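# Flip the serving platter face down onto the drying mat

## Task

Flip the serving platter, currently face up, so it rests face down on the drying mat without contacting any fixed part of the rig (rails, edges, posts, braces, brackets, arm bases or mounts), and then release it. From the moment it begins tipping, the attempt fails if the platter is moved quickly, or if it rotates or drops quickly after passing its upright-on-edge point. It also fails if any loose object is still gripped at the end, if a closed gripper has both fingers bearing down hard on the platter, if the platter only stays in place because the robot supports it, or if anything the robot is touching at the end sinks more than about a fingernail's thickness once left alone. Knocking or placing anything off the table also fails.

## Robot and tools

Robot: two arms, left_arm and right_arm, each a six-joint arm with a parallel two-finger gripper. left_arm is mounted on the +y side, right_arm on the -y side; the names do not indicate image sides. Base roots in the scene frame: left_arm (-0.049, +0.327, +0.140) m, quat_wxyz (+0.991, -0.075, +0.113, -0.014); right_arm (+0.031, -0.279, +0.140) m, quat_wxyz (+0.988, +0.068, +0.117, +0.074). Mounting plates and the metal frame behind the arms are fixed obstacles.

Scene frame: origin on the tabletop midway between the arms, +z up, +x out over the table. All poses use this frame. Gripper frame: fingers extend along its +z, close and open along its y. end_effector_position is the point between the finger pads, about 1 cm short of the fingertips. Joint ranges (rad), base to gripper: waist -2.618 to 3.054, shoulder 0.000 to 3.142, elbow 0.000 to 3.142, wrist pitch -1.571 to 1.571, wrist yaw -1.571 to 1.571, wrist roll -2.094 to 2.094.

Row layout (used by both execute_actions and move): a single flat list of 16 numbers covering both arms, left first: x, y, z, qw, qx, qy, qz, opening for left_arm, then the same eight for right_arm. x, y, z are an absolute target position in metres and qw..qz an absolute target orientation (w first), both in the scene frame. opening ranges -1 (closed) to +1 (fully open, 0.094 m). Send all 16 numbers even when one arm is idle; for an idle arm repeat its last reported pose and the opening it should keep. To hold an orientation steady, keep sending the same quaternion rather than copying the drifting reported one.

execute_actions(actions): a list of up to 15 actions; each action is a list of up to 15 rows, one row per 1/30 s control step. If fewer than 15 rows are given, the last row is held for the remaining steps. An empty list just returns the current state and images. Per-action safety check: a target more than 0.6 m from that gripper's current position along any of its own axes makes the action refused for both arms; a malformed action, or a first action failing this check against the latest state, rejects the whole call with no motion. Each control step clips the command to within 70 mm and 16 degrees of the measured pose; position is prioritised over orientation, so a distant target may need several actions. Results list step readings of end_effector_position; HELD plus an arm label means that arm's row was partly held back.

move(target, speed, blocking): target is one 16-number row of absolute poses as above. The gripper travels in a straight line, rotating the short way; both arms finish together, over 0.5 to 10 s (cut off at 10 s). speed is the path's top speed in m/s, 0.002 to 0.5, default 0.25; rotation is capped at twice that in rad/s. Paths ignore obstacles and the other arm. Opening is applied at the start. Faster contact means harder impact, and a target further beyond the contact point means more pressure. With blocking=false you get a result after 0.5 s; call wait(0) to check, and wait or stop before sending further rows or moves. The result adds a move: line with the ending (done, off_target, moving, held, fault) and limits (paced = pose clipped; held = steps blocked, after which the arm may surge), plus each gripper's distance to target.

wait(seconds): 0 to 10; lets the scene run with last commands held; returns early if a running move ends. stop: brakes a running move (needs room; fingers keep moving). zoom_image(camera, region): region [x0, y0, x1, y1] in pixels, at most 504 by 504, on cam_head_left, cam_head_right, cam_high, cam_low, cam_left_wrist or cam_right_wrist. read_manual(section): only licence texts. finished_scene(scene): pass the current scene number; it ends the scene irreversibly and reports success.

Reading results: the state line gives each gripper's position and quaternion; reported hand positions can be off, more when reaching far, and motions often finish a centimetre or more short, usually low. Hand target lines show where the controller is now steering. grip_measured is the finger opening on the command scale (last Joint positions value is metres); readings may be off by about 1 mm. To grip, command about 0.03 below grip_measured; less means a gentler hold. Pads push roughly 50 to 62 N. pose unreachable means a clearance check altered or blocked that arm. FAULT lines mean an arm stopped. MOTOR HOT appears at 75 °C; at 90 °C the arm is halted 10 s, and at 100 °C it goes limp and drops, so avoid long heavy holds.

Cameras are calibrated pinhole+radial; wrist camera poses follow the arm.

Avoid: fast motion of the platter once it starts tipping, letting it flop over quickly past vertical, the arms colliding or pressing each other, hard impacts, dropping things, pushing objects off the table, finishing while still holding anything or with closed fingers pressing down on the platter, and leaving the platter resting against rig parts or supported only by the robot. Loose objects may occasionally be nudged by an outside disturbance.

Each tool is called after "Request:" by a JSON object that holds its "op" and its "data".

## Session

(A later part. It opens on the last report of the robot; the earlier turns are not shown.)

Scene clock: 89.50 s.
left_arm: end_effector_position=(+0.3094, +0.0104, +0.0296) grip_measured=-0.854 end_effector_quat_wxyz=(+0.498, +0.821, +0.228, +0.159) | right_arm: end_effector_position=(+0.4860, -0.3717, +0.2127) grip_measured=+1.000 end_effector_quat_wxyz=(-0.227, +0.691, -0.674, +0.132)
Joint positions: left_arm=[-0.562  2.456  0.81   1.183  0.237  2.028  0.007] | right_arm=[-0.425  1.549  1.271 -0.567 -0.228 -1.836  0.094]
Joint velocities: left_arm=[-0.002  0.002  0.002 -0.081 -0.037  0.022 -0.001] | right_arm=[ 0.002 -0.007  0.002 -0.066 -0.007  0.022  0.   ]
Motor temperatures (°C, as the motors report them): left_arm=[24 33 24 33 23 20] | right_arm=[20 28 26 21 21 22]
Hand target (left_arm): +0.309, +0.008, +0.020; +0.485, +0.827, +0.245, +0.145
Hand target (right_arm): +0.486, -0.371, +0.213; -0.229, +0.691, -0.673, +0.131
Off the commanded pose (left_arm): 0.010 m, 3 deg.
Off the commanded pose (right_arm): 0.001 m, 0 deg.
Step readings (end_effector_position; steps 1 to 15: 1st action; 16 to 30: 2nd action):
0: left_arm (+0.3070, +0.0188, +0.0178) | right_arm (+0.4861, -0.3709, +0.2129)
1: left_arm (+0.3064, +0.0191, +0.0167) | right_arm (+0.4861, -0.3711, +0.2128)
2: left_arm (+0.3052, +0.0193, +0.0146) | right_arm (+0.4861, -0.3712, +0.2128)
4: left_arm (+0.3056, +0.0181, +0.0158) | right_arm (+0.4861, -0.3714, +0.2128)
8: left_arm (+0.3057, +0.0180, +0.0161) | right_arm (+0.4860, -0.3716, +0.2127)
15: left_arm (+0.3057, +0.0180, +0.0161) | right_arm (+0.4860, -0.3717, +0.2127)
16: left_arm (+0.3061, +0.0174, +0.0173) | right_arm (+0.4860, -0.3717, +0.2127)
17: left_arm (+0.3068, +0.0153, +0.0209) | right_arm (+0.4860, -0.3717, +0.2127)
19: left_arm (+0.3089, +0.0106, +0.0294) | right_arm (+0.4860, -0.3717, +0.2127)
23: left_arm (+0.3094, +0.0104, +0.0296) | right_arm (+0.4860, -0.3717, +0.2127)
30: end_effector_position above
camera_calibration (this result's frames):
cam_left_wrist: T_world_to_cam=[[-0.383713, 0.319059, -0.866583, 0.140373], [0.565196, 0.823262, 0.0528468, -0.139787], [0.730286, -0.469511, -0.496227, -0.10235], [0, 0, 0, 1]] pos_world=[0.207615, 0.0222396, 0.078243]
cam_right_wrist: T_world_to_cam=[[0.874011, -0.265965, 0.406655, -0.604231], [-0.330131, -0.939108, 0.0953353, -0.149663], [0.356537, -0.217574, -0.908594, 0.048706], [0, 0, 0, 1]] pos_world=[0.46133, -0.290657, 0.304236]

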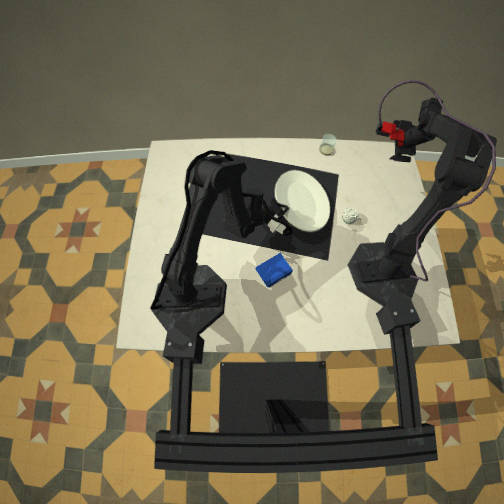

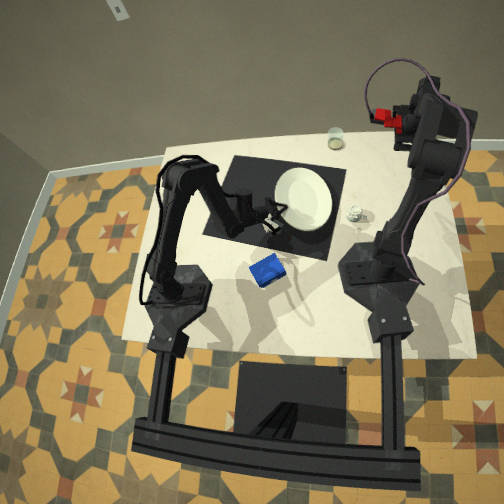

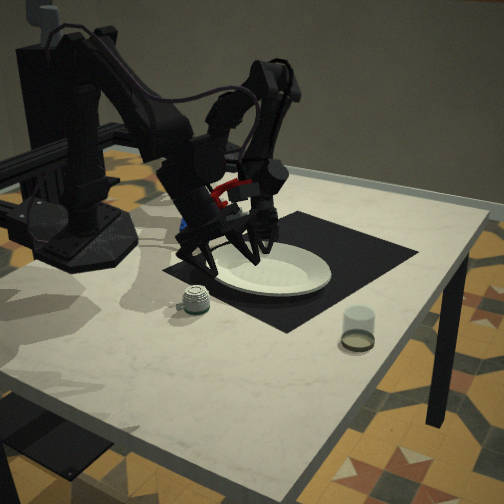

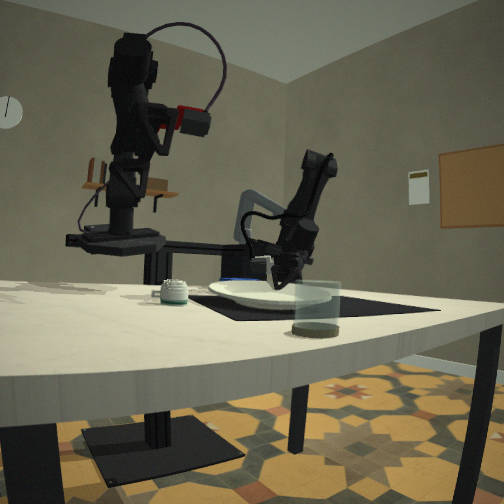

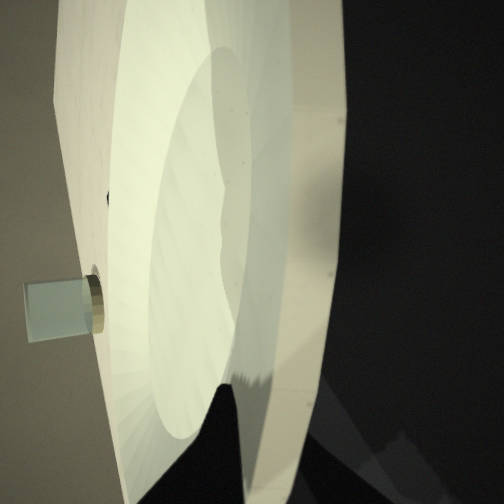

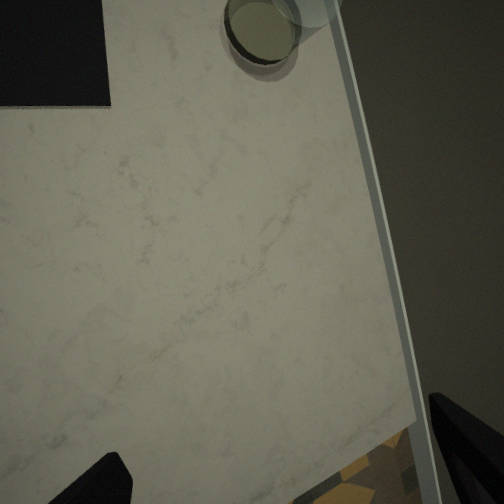

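Request:
{"op": "move", "data": {"target": [0.28,0.02,0.29,0.098,0.9345,0.34,0.036,-0.92,0.4860,-0.3717,0.2127,-0.227,0.691,-0.674,0.132,1], "speed": 0.08}}

Scene clock: 102.00 s.
left_arm: end_effector_position=(+0.2717, +0.0354, +0.2544) grip_measured=-0.854 end_effector_quat_wxyz=(+0.034, +0.939, +0.341, +0.014) | right_arm: end_effector_position=(+0.4859, -0.3725, +0.2125) grip_measured=+1.000 end_effector_quat_wxyz=(-0.225, +0.691, -0.674, +0.133)
Joint positions: left_arm=[-0.906  2.086  1.973 -1.364 -0.277  1.533  0.007] | right_arm=[-0.425  1.549  1.271 -0.567 -0.223 -1.836  0.094]
Joint velocities: left_arm=[-0.017 -0.007 -0.002 -0.007  0.051  0.022  0.001] | right_arm=[ 0.012 -0.022 -0.002 -0.037 -0.051  0.037  0.   ]
Motor temperatures (°C, as the motors report them): left_arm=[24 34 25 33 23 21] | right_arm=[20 28 26 21 21 22]
Hand target (left_arm): +0.282, +0.020, +0.290; +0.094, +0.933, +0.346, +0.036
Hand target (right_arm): +0.486, -0.372, +0.213; -0.227, +0.691, -0.674, +0.132
Off the commanded pose (left_arm): 0.040 m, 8 deg.
Off the commanded pose (right_arm): 0.001 m, 0 deg.
move: off_target (left_arm)
camera_calibration (this result's frames):
cam_left_wrist: T_world_to_cam=[[-0.770608, 0.63603, -0.0403698, 0.196518], [0.584999, 0.731068, 0.351164, -0.228954], [0.252864, 0.246994, -0.935443, 0.264503], [0, 0, 0, 1]] pos_world=[0.218493, -0.0229406, 0.335762]
cam_right_wrist: T_world_to_cam=[[0.873975, -0.266139, 0.406617, -0.604272], [-0.331909, -0.938058, 0.0994202, -0.150034], [0.354971, -0.221851, -0.908173, 0.0474835], [0, 0, 0, 1]] pos_world=[0.461466, -0.291027, 0.303747]

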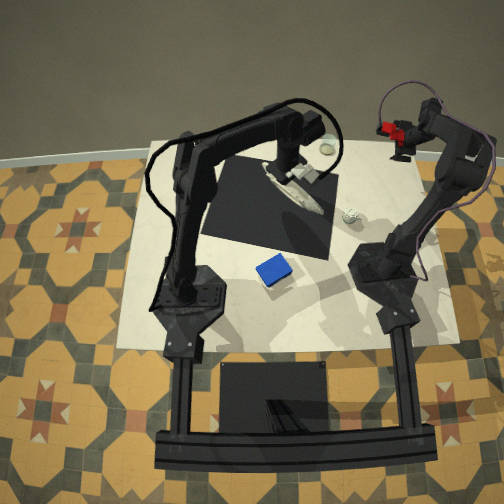

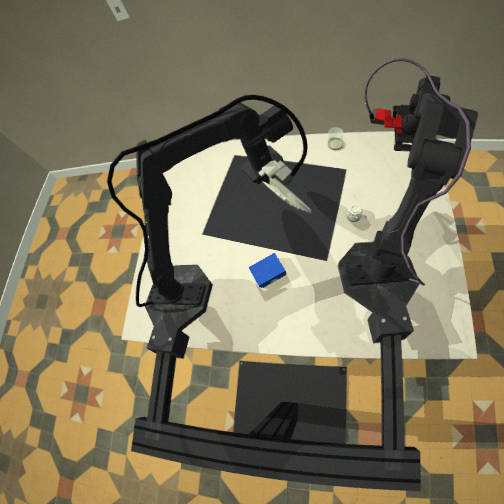

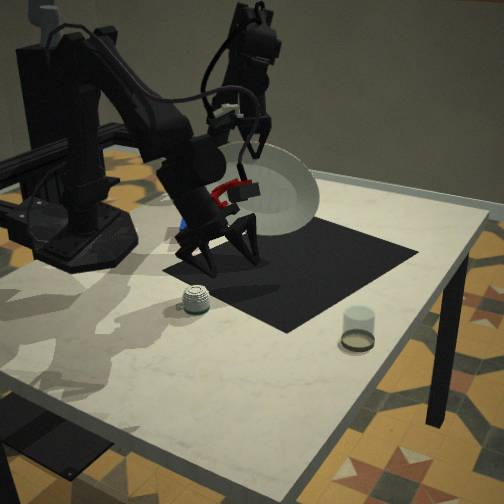

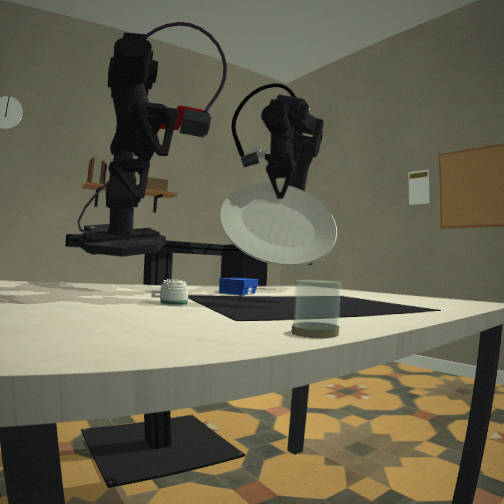

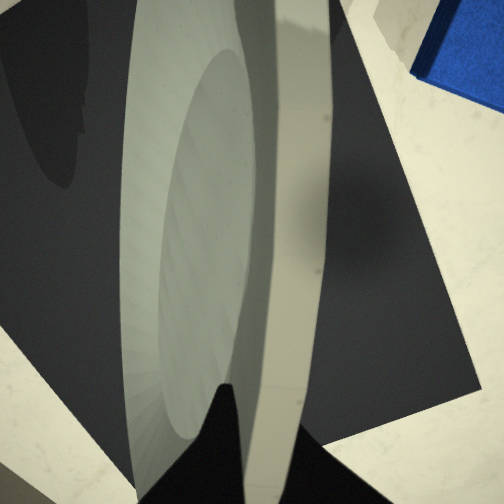

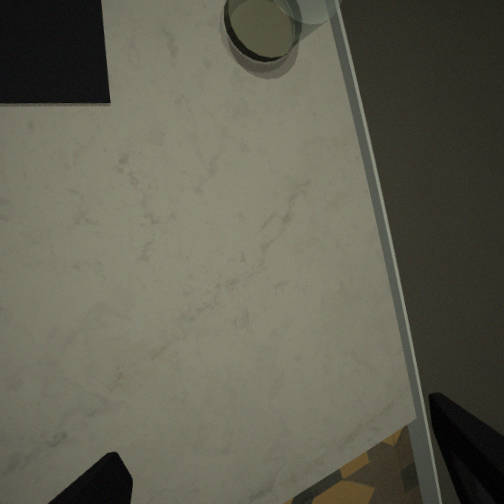

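Request:
{"op": "move", "data": {"target": [0.365,-0.045,0.268,0.0904,-0.2868,0.9096,-0.2868,-0.92,0.4860,-0.3717,0.2127,-0.227,0.691,-0.674,0.132,1], "speed": 0.19}}

Scene clock: 126.70 s.
left_arm: end_effector_position=(+0.3418, -0.0161, +0.2111) grip_measured=-0.854 end_effector_quat_wxyz=(+0.046, -0.282, +0.937, -0.200) | right_arm: end_effector_position=(+0.4857, -0.3733, +0.2123) grip_measured=+1.000 end_effector_quat_wxyz=(-0.223, +0.691, -0.675, +0.134)
Joint positions: left_arm=[-0.792  2.099  1.784 -0.799 -0.151 -1.315  0.007] | right_arm=[-0.425  1.549  1.271 -0.567 -0.219 -1.836  0.094]
Joint velocities: left_arm=[-0.012 -0.007 -0.017  0.022 -0.051 -0.037 -0.001] | right_arm=[ 0.007  0.007  0.012 -0.007  0.022  0.051  0.   ]
Motor temperatures (°C, as the motors report them): left_arm=[25 39 27 31 23 20] | right_arm=[20 28 26 21 21 22]
Hand target (left_arm): +0.361, -0.041, +0.269; +0.087, -0.283, +0.911, -0.288
Hand target (right_arm): +0.486, -0.372, +0.213; -0.227, +0.691, -0.674, +0.132
Off the commanded pose (left_arm): 0.068 m, 12 deg.
Off the commanded pose (right_arm): 0.002 m, 1 deg.
move: off_target (left_arm)
camera_calibration (this result's frames):
cam_left_wrist: T_world_to_cam=[[0.648466, -0.634814, 0.420123, -0.32117], [-0.759143, -0.498304, 0.418802, 0.208275], [-0.0565126, -0.590512, -0.805047, 0.283766], [0, 0, 0, 1]] pos_world=[0.382415, 0.0674681, 0.27615]
cam_right_wrist: T_world_to_cam=[[0.873939, -0.266314, 0.40658, -0.604314], [-0.33368, -0.936987, 0.103503, -0.1504], [0.353396, -0.226123, -0.907733, 0.0462593], [0, 0, 0, 1]] pos_world=[0.4616, -0.2914, 0.30326]

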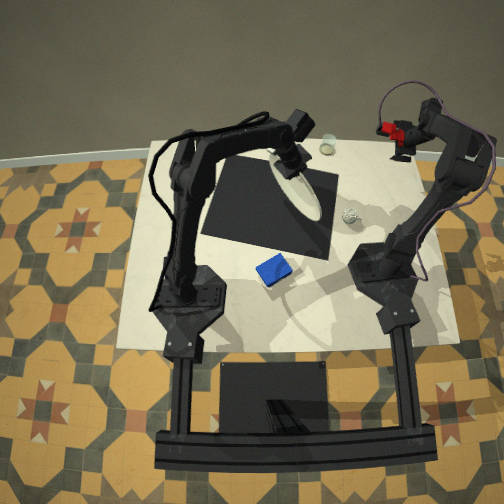

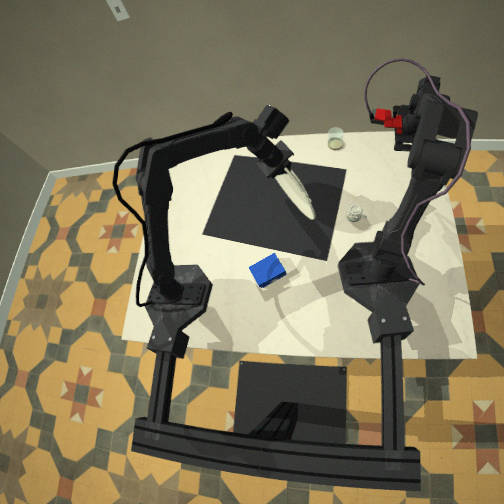

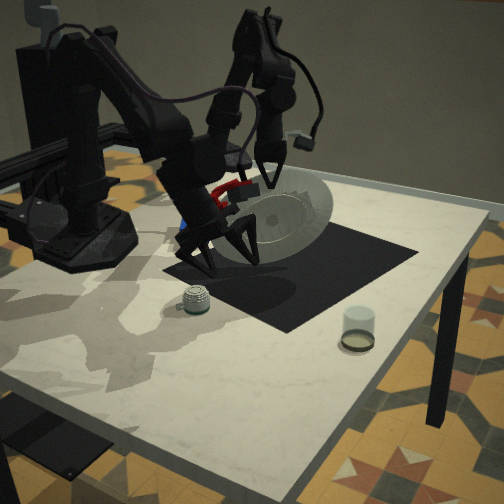

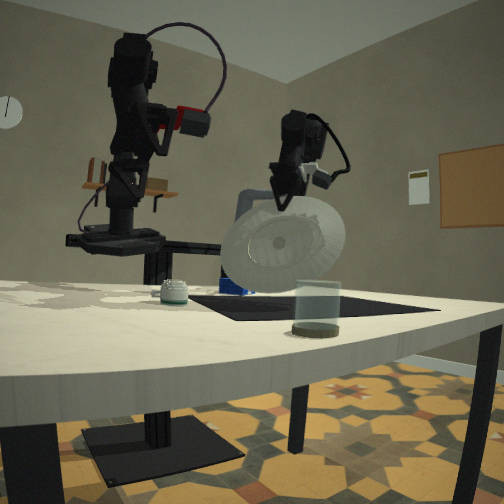

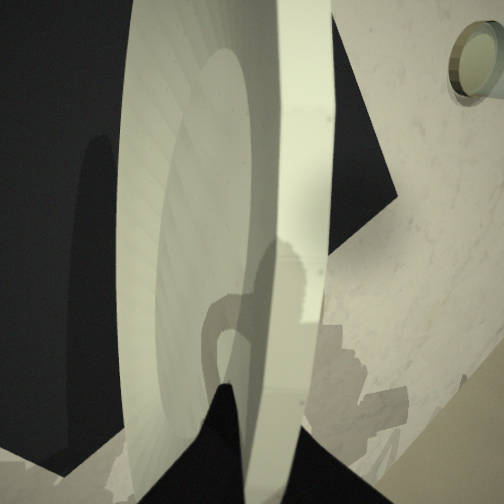

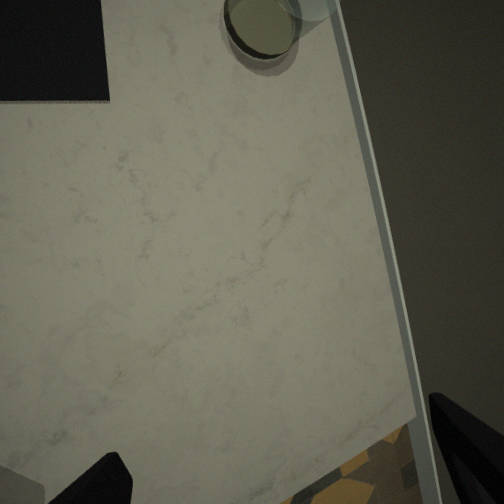

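Request:
{"op": "execute_actions", "data": {"actions": [[[0.368,-0.047,0.26,0.098,-0.284,0.902,-0.311,-0.92,0.4857,-0.3733,0.2123,-0.223,0.691,-0.675,0.134,1]],[[0.372,-0.052,0.252,0.105,-0.282,0.893,-0.334,-0.92,0.4857,-0.3733,0.2123,-0.223,0.691,-0.675,0.134,1]],[[0.374,-0.055,0.244,0.113,-0.279,0.884,-0.357,-0.92,0.4857,-0.3733,0.2123,-0.223,0.691,-0.675,0.134,1]],[[0.374,-0.055,0.236,0.12,-0.276,0.875,-0.38,-0.92,0.4857,-0.3733,0.2123,-0.223,0.691,-0.675,0.134,1]],[[0.372,-0.052,0.228,0.127,-0.273,0.864,-0.403,-0.92,0.4857,-0.3733,0.2123,-0.223,0.691,-0.675,0.134,1]]]}}

Scene clock: 139.07 s.
left_arm: end_effector_position=(+0.3375, -0.0151, +0.1824) grip_measured=-0.855 end_effector_quat_wxyz=(+0.082, -0.277, +0.912, -0.291) | right_arm: end_effector_position=(+0.4856, -0.3741, +0.2121) grip_measured=+1.000 end_effector_quat_wxyz=(-0.221, +0.690, -0.675, +0.135)
Joint positions: left_arm=[-0.763  1.974  1.38  -0.318 -0.094 -1.263  0.007] | right_arm=[-0.425  1.549  1.271 -0.567 -0.214 -1.836  0.094]
Joint velocities: left_arm=[-0.007 -0.017 -0.012 -0.022 -0.081 -0.051  0.001] | right_arm=[-0.012 -0.002  0.022 -0.007  0.007  0.037  0.   ]
Motor temperatures (°C, as the motors report them): left_arm=[25 40 27 33 23 20] | right_arm=[20 28 27 21 21 22]
Hand target (left_arm): +0.366, -0.044, +0.233; +0.124, -0.269, +0.869, -0.395
Hand target (right_arm): +0.486, -0.373, +0.212; -0.223, +0.691, -0.675, +0.134
Off the commanded pose (left_arm): 0.068 m, 15 deg.
Off the commanded pose (right_arm): 0.001 m, 0 deg.
Step readings (end_effector_position; steps 1 to 15: 1st action; 16 to 30: 2nd action; 31 to 45: 3rd action; 46 to 60: 4th action; 61 to 75: 5th action):
0: left_arm (+0.3419, -0.0160, +0.2111) | right_arm (+0.4857, -0.3733, +0.2123)
1: left_arm (+0.3418, -0.0164, +0.2099) | right_arm (+0.4857, -0.3734, +0.2122)
2: left_arm (+0.3415, -0.0166, +0.2085) | right_arm (+0.4857, -0.3735, +0.2122)
4: left_arm (+0.3411, -0.0177, +0.2043) | right_arm (+0.4856, -0.3737, +0.2122)
8: left_arm (+0.3377, -0.0172, +0.1965) | right_arm (+0.4856, -0.3739, +0.2121)
15: left_arm (+0.3369, -0.0173, +0.1941) | right_arm (+0.4856, -0.3741, +0.2121)
16: left_arm (+0.3375, -0.0182, +0.1939) | right_arm (+0.4856, -0.3741, +0.2121)
17: left_arm (+0.3379, -0.0189, +0.1933) | right_arm (+0.4856, -0.3741, +0.2121)
19: left_arm (+0.3387, -0.0208, +0.1914) | right_arm (+0.4856, -0.3741, +0.2121)
23: left_arm (+0.3387, -0.0224, +0.1876) | right_arm (+0.4856, -0.3741, +0.2121)
30: left_arm (+0.3406, -0.0244, +0.1885) | right_arm (+0.4856, -0.3741, +0.2121)
31: left_arm (+0.3406, -0.0246, +0.1875) | right_arm (+0.4856, -0.3741, +0.2121)
32: left_arm (+0.3403, -0.0245, +0.1861) | right_arm (+0.4856, -0.3741, +0.2121)
34: left_arm (+0.3414, -0.0242, +0.1864) | right_arm (+0.4856, -0.3741, +0.2121)
38: left_arm (+0.3438, -0.0246, +0.1859) | right_arm (+0.4856, -0.3741, +0.2121)
45: left_arm (+0.3434, -0.0244, +0.1856) | right_arm (+0.4856, -0.3741, +0.2121)
46: left_arm (+0.3433, -0.0245, +0.1849) | right_arm (+0.4856, -0.3741, +0.2121)
47: left_arm (+0.3428, -0.0240, +0.1851) | right_arm (+0.4856, -0.3741, +0.2121)
49: left_arm (+0.3413, -0.0216, +0.1846) | right_arm (+0.4856, -0.3741, +0.2121)
53: left_arm (+0.3413, -0.0207, +0.1844) | right_arm (+0.4856, -0.3741, +0.2121)
60: left_arm (+0.3411, -0.0207, +0.1844) | right_arm (+0.4856, -0.3741, +0.2121)
61: left_arm (+0.3407, -0.0206, +0.1837) | right_arm (+0.4856, -0.3741, +0.2121)
62: left_arm (+0.3399, -0.0197, +0.1836) | right_arm (+0.4856, -0.3741, +0.2121)
64: left_arm (+0.3390, -0.0171, +0.1830) | right_arm (+0.4856, -0.3741, +0.2121)
68: left_arm (+0.3382, -0.0154, +0.1826) | right_arm (+0.4856, -0.3741, +0.2121)
75: end_effector_position above
camera_calibration (this result's frames):
cam_left_wrist: T_world_to_cam=[[0.592661, -0.547302, 0.590942, -0.31669], [-0.804317, -0.441078, 0.398151, 0.237366], [0.0427426, -0.711274, -0.701614, 0.206777], [0, 0, 0, 1]] pos_world=[0.369769, 0.0784472, 0.237716]
cam_right_wrist: T_world_to_cam=[[0.873902, -0.26649, 0.406544, -0.604355], [-0.335443, -0.935897, 0.107584, -0.15076], [0.351814, -0.23039, -0.907275, 0.0450334], [0, 0, 0, 1]] pos_world=[0.461733, -0.291775, 0.302774]

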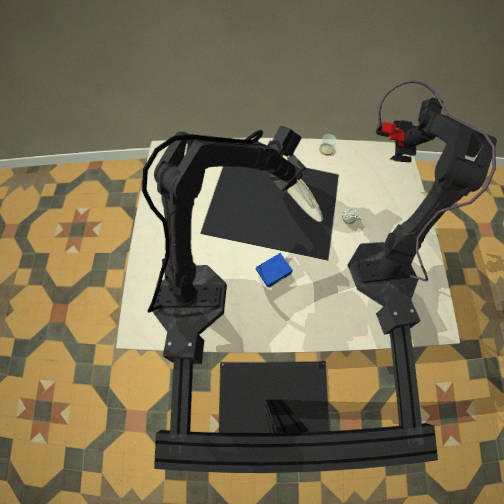

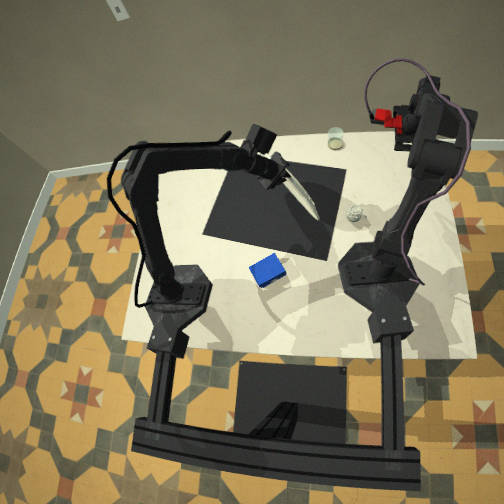

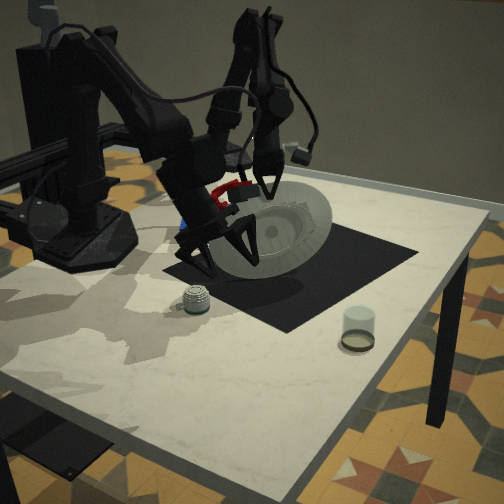

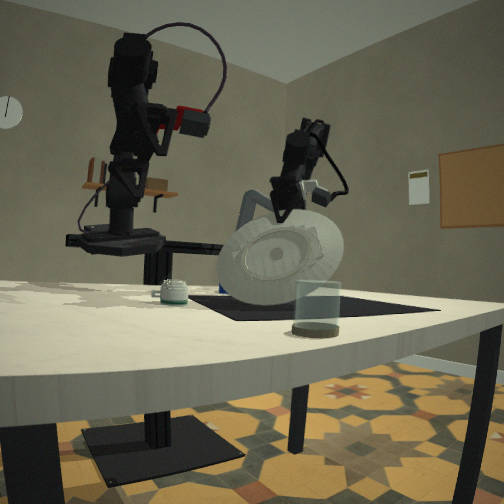

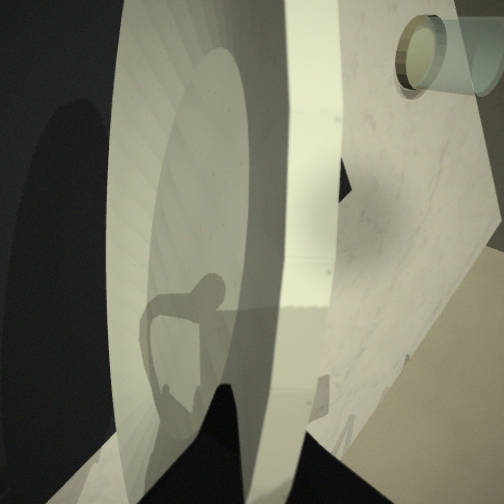

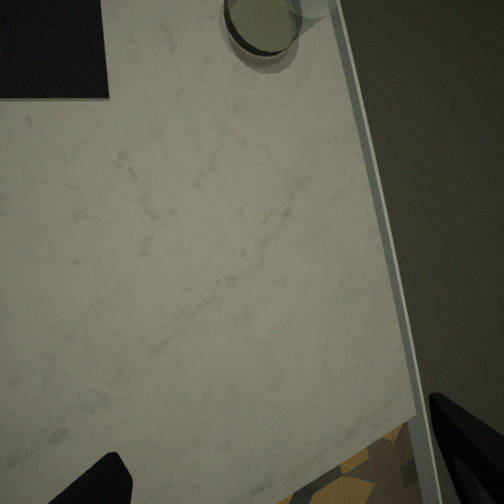

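Request:
{"op": "execute_actions", "data": {"actions": [[[0.363,-0.036,0.218,0.127,-0.273,0.864,-0.403,-0.92,0.4857,-0.3733,0.2123,-0.223,0.691,-0.675,0.134,1]],[[0.355,-0.022,0.206,0.127,-0.273,0.864,-0.403,-0.92,0.4857,-0.3733,0.2123,-0.223,0.691,-0.675,0.134,1]],[[0.346,-0.006,0.195,0.127,-0.273,0.864,-0.403,-0.92,0.4857,-0.3733,0.2123,-0.223,0.691,-0.675,0.134,1]],[[0.337,0.01,0.186,0.127,-0.273,0.864,-0.403,-0.92,0.4857,-0.3733,0.2123,-0.223,0.691,-0.675,0.134,1]],[[0.33,0.025,0.178,0.134,-0.269,0.853,-0.426,-0.92,0.4857,-0.3733,0.2123,-0.223,0.691,-0.675,0.134,1]],[[0.326,0.038,0.17,0.141,-0.265,0.842,-0.448,-0.92,0.4857,-0.3733,0.2123,-0.223,0.691,-0.675,0.134,1]],[[0.323,0.05,0.162,0.15,-0.261,0.826,-0.477,-0.92,0.4857,-0.3733,0.2123,-0.223,0.691,-0.675,0.134,1]],[[0.32,0.06,0.153,0.159,-0.255,0.809,-0.505,-0.92,0.4857,-0.3733,0.2123,-0.223,0.691,-0.675,0.134,1]]]}}

Request:
{"op": "zoom_image", "data": {"camera": "cam_head_right", "region": [200, 150, 350, 270]}}

Scene clock: 167.90 s.
left_arm: end_effector_position=(+0.3071, +0.0584, +0.1433) grip_measured=-0.856 end_effector_quat_wxyz=(+0.123, -0.264, +0.821, -0.491) | right_arm: end_effector_position=(+0.4856, -0.3741, +0.2121) grip_measured=+1.000 end_effector_quat_wxyz=(-0.221, +0.690, -0.675, +0.135)
Joint positions: left_arm=[-0.527  1.842  0.618  0.709  0.271 -1.177  0.007] | right_arm=[-0.425  1.549  1.271 -0.567 -0.214 -1.836  0.094]
Joint velocities: left_arm=[ 0.017 -0.007 -0.007 -0.007 -0.095  0.037 -0.001] | right_arm=[ 0.007 -0.007 -0.012  0.051 -0.051 -0.037  0.   ]
Motor temperatures (°C, as the motors report them): left_arm=[24 38 26 42 23 20] | right_arm=[20 29 27 22 20 22]
Hand target (left_arm): +0.320, +0.060, +0.153; +0.158, -0.255, +0.810, -0.504
Hand target (right_arm): +0.486, -0.373, +0.212; -0.223, +0.691, -0.675, +0.134
Off the commanded pose (left_arm): 0.016 m, 5 deg.
Off the commanded pose (right_arm): 0.001 m, 0 deg.
Step readings (end_effector_position; steps 1 to 15: 1st action; 16 to 30: 2nd action; 31 to 45: 3rd action; 46 to 60: 4th action; 61 to 75: 5th action; 76 to 90: 6th action; 91 to 105: 7th action; 106 to 120: 8th action):
0: left_arm (+0.3375, -0.0151, +0.1824) | right_arm (+0.4856, -0.3741, +0.2121)
1: left_arm (+0.3367, -0.0142, +0.1817) | right_arm (+0.4856, -0.3741, +0.2121)
2: left_arm (+0.3354, -0.0121, +0.1812) | right_arm (+0.4856, -0.3741, +0.2121)
4: left_arm (+0.3343, -0.0083, +0.1801) | right_arm (+0.4856, -0.3741, +0.2121)
8: left_arm (+0.3345, -0.0076, +0.1799) | right_arm (+0.4856, -0.3741, +0.2121)
15: left_arm (+0.3342, -0.0075, +0.1799) | right_arm (+0.4856, -0.3741, +0.2121)
16: left_arm (+0.3334, -0.0066, +0.1788) | right_arm (+0.4856, -0.3741, +0.2121)
17: left_arm (+0.3323, -0.0049, +0.1782) | right_arm (+0.4856, -0.3741, +0.2121)
19: left_arm (+0.3313, -0.0018, +0.1771) | right_arm (+0.4856, -0.3741, +0.2121)
23: left_arm (+0.3314, -0.0013, +0.1769) | right_arm (+0.4856, -0.3741, +0.2121)
30: left_arm (+0.3313, -0.0013, +0.1769) | right_arm (+0.4856, -0.3741, +0.2121)
31: left_arm (+0.3303, -0.0001, +0.1760) | right_arm (+0.4856, -0.3741, +0.2121)
32: left_arm (+0.3288, +0.0021, +0.1744) | right_arm (+0.4856, -0.3741, +0.2121)
34: left_arm (+0.3281, +0.0056, +0.1732) | right_arm (+0.4856, -0.3741, +0.2121)
38: left_arm (+0.3287, +0.0061, +0.1731) | right_arm (+0.4856, -0.3741, +0.2121)
45: left_arm (+0.3285, +0.0061, +0.1729) | right_arm (+0.4856, -0.3741, +0.2121)
46: left_arm (+0.3276, +0.0073, +0.1724) | right_arm (+0.4856, -0.3741, +0.2121)
47: left_arm (+0.3254, +0.0099, +0.1703) | right_arm (+0.4856, -0.3741, +0.2121)
49: left_arm (+0.3245, +0.0135, +0.1692) | right_arm (+0.4856, -0.3741, +0.2121)
53: left_arm (+0.3250, +0.0142, +0.1688) | right_arm (+0.4856, -0.3741, +0.2121)
60: left_arm (+0.3248, +0.0142, +0.1688) | right_arm (+0.4856, -0.3741, +0.2121)
61: left_arm (+0.3238, +0.0155, +0.1681) | right_arm (+0.4856, -0.3741, +0.2121)
62: left_arm (+0.3212, +0.0188, +0.1651) | right_arm (+0.4856, -0.3741, +0.2121)
64: left_arm (+0.3201, +0.0241, +0.1630) | right_arm (+0.4856, -0.3741, +0.2121)
68: left_arm (+0.3205, +0.0252, +0.1627) | right_arm (+0.4856, -0.3741, +0.2121)
75: left_arm (+0.3203, +0.0251, +0.1627) | right_arm (+0.4856, -0.3741, +0.2121)
76: left_arm (+0.3195, +0.0263, +0.1620) | right_arm (+0.4856, -0.3741, +0.2121)
77: left_arm (+0.3173, +0.0293, +0.1592) | right_arm (+0.4856, -0.3741, +0.2121)
79: left_arm (+0.3164, +0.0343, +0.1570) | right_arm (+0.4856, -0.3741, +0.2121)
83: left_arm (+0.3160, +0.0358, +0.1567) | right_arm (+0.4856, -0.3741, +0.2121)
90: left_arm (+0.3157, +0.0358, +0.1566) | right_arm (+0.4856, -0.3741, +0.2121)
91: left_arm (+0.3150, +0.0368, +0.1562) | right_arm (+0.4856, -0.3741, +0.2121)
92: left_arm (+0.3132, +0.0402, +0.1533) | right_arm (+0.4856, -0.3741, +0.2121)
94: left_arm (+0.3118, +0.0457, +0.1510) | right_arm (+0.4856, -0.3741, +0.2121)
98: left_arm (+0.3111, +0.0482, +0.1508) | right_arm (+0.4856, -0.3741, +0.2121)
105: left_arm (+0.3108, +0.0483, +0.1508) | right_arm (+0.4856, -0.3741, +0.2121)
106: left_arm (+0.3103, +0.0492, +0.1502) | right_arm (+0.4856, -0.3741, +0.2121)
107: left_arm (+0.3090, +0.0523, +0.1477) | right_arm (+0.4856, -0.3741, +0.2121)
109: left_arm (+0.3073, +0.0571, +0.1440) | right_arm (+0.4856, -0.3741, +0.2121)
113: left_arm (+0.3075, +0.0581, +0.1437) | right_arm (+0.4856, -0.3741, +0.2121)
120: end_effector_position above
camera_calibration (this result's frames):
cam_left_wrist: T_world_to_cam=[[0.443955, -0.246533, 0.861467, -0.245984], [-0.879883, -0.301743, 0.367093, 0.280456], [0.169441, -0.920963, -0.35088, 0.156079], [0, 0, 0, 1]] pos_world=[0.329528, 0.167726, 0.163719]
cam_right_wrist: T_world_to_cam=[[0.873902, -0.26649, 0.406544, -0.604355], [-0.335443, -0.935897, 0.107584, -0.15076], [0.351814, -0.23039, -0.907275, 0.0450334], [0, 0, 0, 1]] pos_world=[0.461733, -0.291775, 0.302774]

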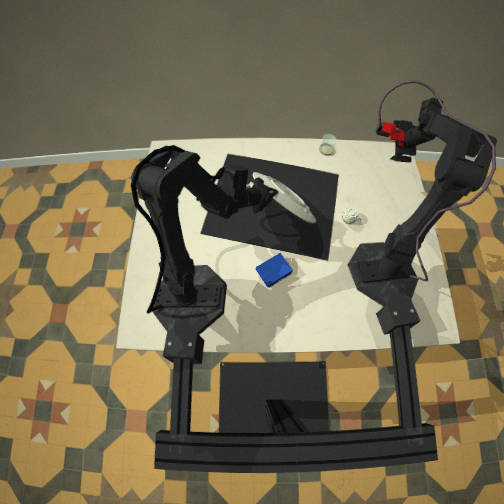

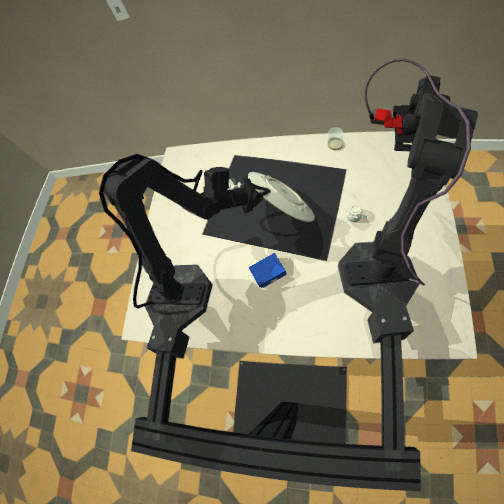

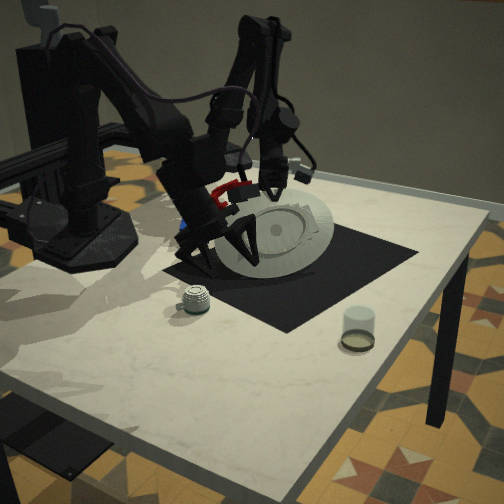

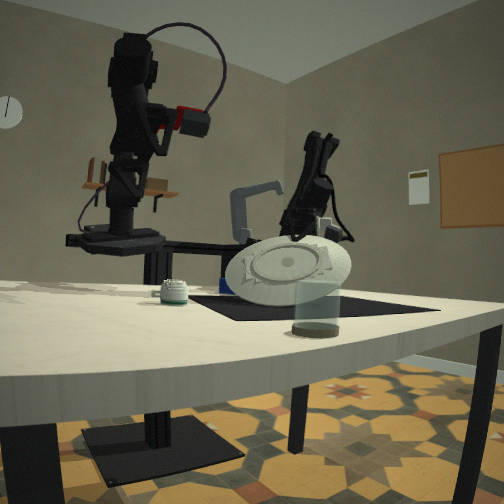

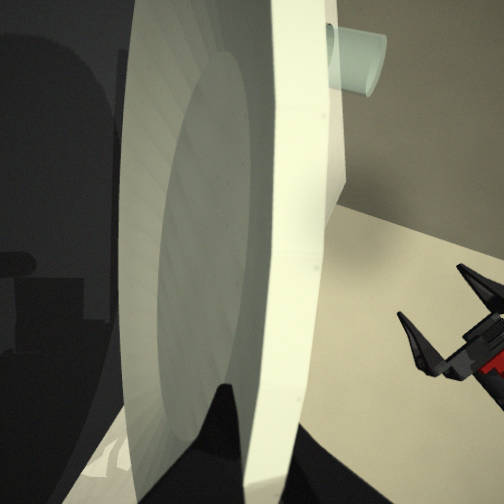

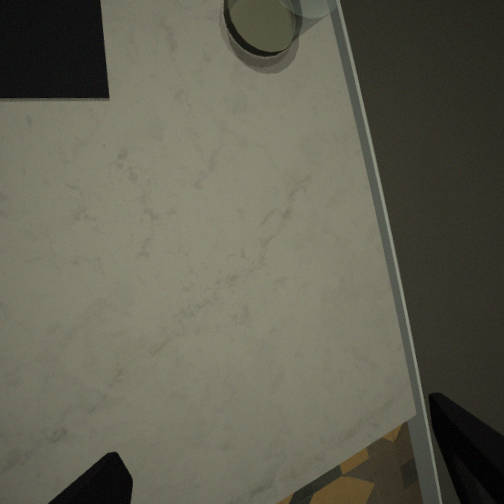

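Region (200, 150, 350, 270) of cam_head_right's 504x504 image, scaled by 3.360, with more detail than that image has; it fills the top 403 rows of this view, and the rest is white.

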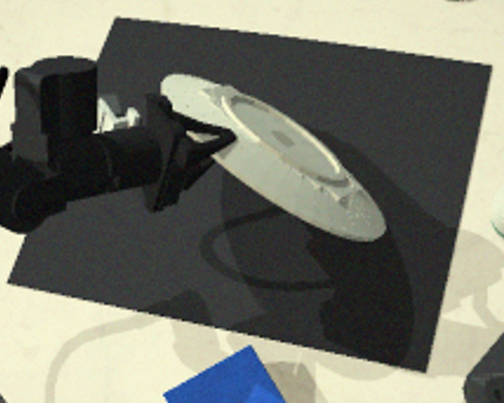

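Request:
{"op": "execute_actions", "data": {"actions": [[[0.315,0.065,0.147,0.152,-0.238,0.807,-0.52,-0.92,0.4857,-0.3733,0.2123,-0.223,0.691,-0.675,0.134,1]],[[0.311,0.07,0.141,0.147,-0.22,0.8,-0.54,-0.92,0.4857,-0.3733,0.2123,-0.223,0.691,-0.675,0.134,1]],[[0.307,0.075,0.134,0.15,-0.211,0.787,-0.56,-0.92,0.4857,-0.3733,0.2123,-0.223,0.691,-0.675,0.134,1]],[[0.304,0.08,0.127,0.155,-0.207,0.771,-0.582,-0.92,0.4857,-0.3733,0.2123,-0.223,0.691,-0.675,0.134,1]],[[0.301,0.084,0.119,0.161,-0.203,0.756,-0.601,-0.92,0.4857,-0.3733,0.2123,-0.223,0.691,-0.675,0.134,1]],[[0.299,0.088,0.111,0.166,-0.198,0.74,-0.621,-0.92,0.4857,-0.3733,0.2123,-0.223,0.691,-0.675,0.134,1]]]}}

Request:
{"op": "zoom_image", "data": {"camera": "cam_head_right", "region": [200, 150, 350, 270]}}

Scene clock: 185.60 s.
left_arm: end_effector_position=(+0.2924, +0.0901, +0.1042) grip_measured=-0.856 end_effector_quat_wxyz=(+0.146, -0.208, +0.749, -0.612) | right_arm: end_effector_position=(+0.4856, -0.3741, +0.2121) grip_measured=+1.000 end_effector_quat_wxyz=(-0.221, +0.690, -0.675, +0.135)
Joint positions: left_arm=[-0.313  2.285  0.496  1.512  0.645 -1.161  0.007] | right_arm=[-0.425  1.549  1.271 -0.567 -0.214 -1.836  0.094]
Joint velocities: left_arm=[-0.002  0.002 -0.007  0.066 -0.051 -0.051 -0.001] | right_arm=[-0.012 -0.007  0.002  0.037 -0.022  0.051  0.   ]
Motor temperatures (°C, as the motors report them): left_arm=[24 35 25 40 23 21] | right_arm=[20 29 27 22 20 22]
Hand target (left_arm): +0.299, +0.088, +0.111; +0.165, -0.197, +0.741, -0.620
Hand target (right_arm): +0.486, -0.373, +0.212; -0.223, +0.691, -0.675, +0.134
Off the commanded pose (left_arm): 0.010 m, 3 deg.
Off the commanded pose (right_arm): 0.001 m, 0 deg.
Step readings (end_effector_position; steps 1 to 15: 1st action; 16 to 30: 2nd action; 31 to 45: 3rd action; 46 to 60: 4th action; 61 to 75: 5th action; 76 to 90: 6th action):
0: left_arm (+0.3070, +0.0584, +0.1433) | right_arm (+0.4856, -0.3741, +0.2121)
1: left_arm (+0.3067, +0.0589, +0.1429) | right_arm (+0.4856, -0.3741, +0.2121)
2: left_arm (+0.3064, +0.0604, +0.1415) | right_arm (+0.4856, -0.3741, +0.2121)
4: left_arm (+0.3062, +0.0632, +0.1396) | right_arm (+0.4856, -0.3741, +0.2121)
8: left_arm (+0.3062, +0.0639, +0.1391) | right_arm (+0.4856, -0.3741, +0.2121)
15: left_arm (+0.3060, +0.0639, +0.1391) | right_arm (+0.4856, -0.3741, +0.2121)
16: left_arm (+0.3055, +0.0644, +0.1384) | right_arm (+0.4856, -0.3741, +0.2121)
17: left_arm (+0.3053, +0.0659, +0.1370) | right_arm (+0.4856, -0.3741, +0.2121)
19: left_arm (+0.3052, +0.0693, +0.1345) | right_arm (+0.4856, -0.3741, +0.2121)
23: left_arm (+0.3051, +0.0701, +0.1340) | right_arm (+0.4856, -0.3741, +0.2121)
30: left_arm (+0.3048, +0.0701, +0.1339) | right_arm (+0.4856, -0.3741, +0.2121)
31: left_arm (+0.3044, +0.0707, +0.1331) | right_arm (+0.4856, -0.3741, +0.2121)
32: left_arm (+0.3037, +0.0720, +0.1315) | right_arm (+0.4856, -0.3741, +0.2121)
34: left_arm (+0.3023, +0.0754, +0.1281) | right_arm (+0.4856, -0.3741, +0.2121)
38: left_arm (+0.3021, +0.0760, +0.1277) | right_arm (+0.4856, -0.3741, +0.2121)
45: left_arm (+0.3018, +0.0762, +0.1274) | right_arm (+0.4856, -0.3741, +0.2121)
46: left_arm (+0.3013, +0.0766, +0.1265) | right_arm (+0.4856, -0.3741, +0.2121)
47: left_arm (+0.3008, +0.0778, +0.1248) | right_arm (+0.4856, -0.3741, +0.2121)
49: left_arm (+0.2994, +0.0813, +0.1210) | right_arm (+0.4856, -0.3741, +0.2121)
53: left_arm (+0.2988, +0.0818, +0.1203) | right_arm (+0.4856, -0.3741, +0.2121)
60: left_arm (+0.2984, +0.0820, +0.1200) | right_arm (+0.4856, -0.3741, +0.2121)
61: left_arm (+0.2982, +0.0822, +0.1193) | right_arm (+0.4856, -0.3741, +0.2121)
62: left_arm (+0.2980, +0.0828, +0.1169) | right_arm (+0.4856, -0.3741, +0.2121)
64: left_arm (+0.2968, +0.0853, +0.1135) | right_arm (+0.4856, -0.3741, +0.2121)
68: left_arm (+0.2960, +0.0859, +0.1127) | right_arm (+0.4856, -0.3741, +0.2121)
75: left_arm (+0.2957, +0.0860, +0.1124) | right_arm (+0.4856, -0.3741, +0.2121)
76: left_arm (+0.2953, +0.0863, +0.1115) | right_arm (+0.4856, -0.3741, +0.2121)
77: left_arm (+0.2944, +0.0871, +0.1085) | right_arm (+0.4856, -0.3741, +0.2121)
79: left_arm (+0.2936, +0.0900, +0.1050) | right_arm (+0.4856, -0.3741, +0.2121)
83: left_arm (+0.2924, +0.0899, +0.1043) | right_arm (+0.4856, -0.3741, +0.2121)
90: end_effector_position above
camera_calibration (this result's frames):
cam_left_wrist: T_world_to_cam=[[0.275048, -0.0437656, 0.960434, -0.177146], [-0.949731, -0.167735, 0.26434, 0.31055], [0.14953, -0.98486, -0.0877009, 0.158155], [0, 0, 0, 1]] pos_world=[0.320014, 0.200098, 0.101917]
cam_right_wrist: T_world_to_cam=[[0.873902, -0.26649, 0.406544, -0.604355], [-0.335443, -0.935897, 0.107584, -0.15076], [0.351814, -0.23039, -0.907275, 0.0450334], [0, 0, 0, 1]] pos_world=[0.461733, -0.291775, 0.302774]

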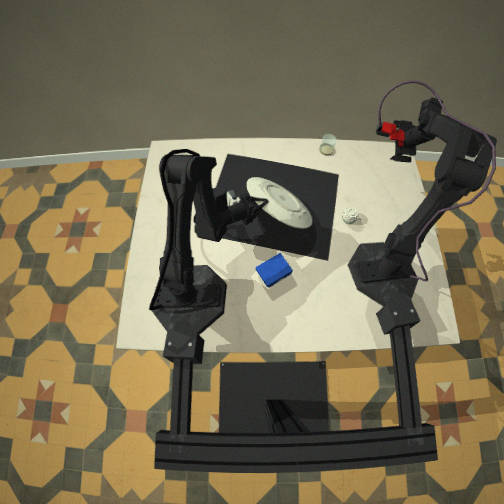

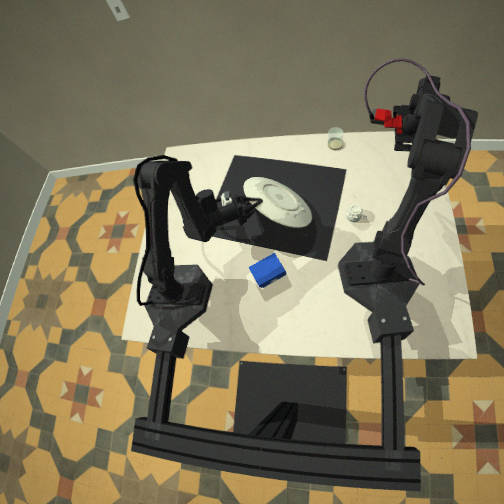

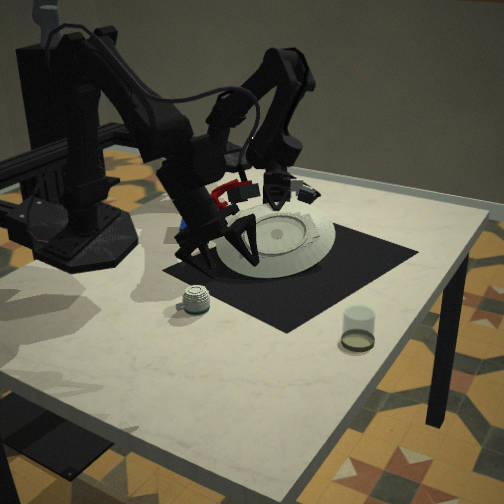

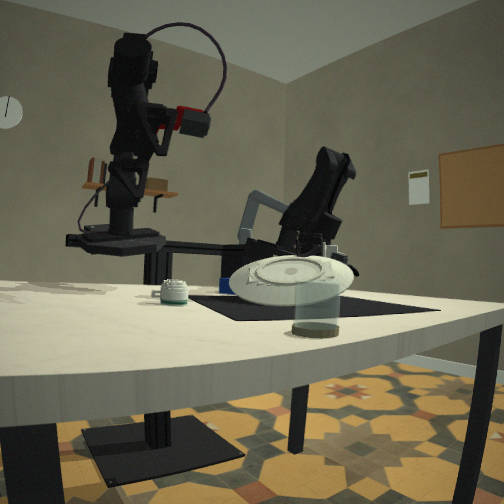

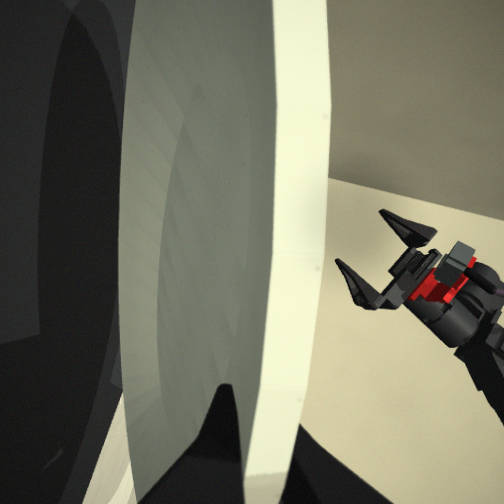

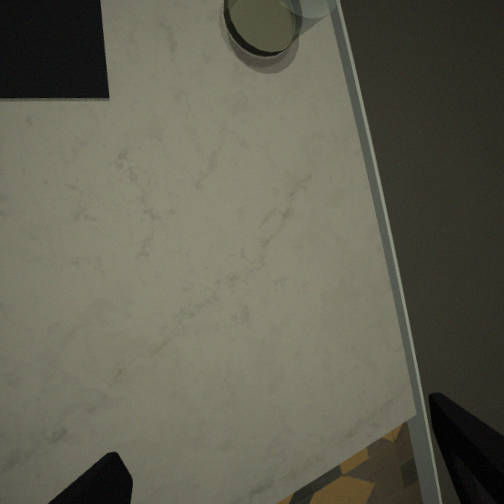

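Region (200, 150, 350, 270) of cam_head_right's 504x504 image, scaled by 3.360, with more detail than that image has; it fills the top 403 rows of this view, and the rest is white.

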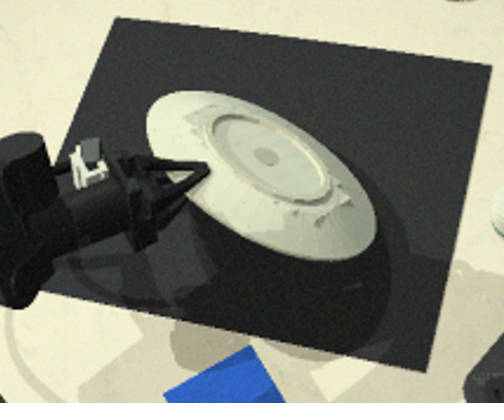

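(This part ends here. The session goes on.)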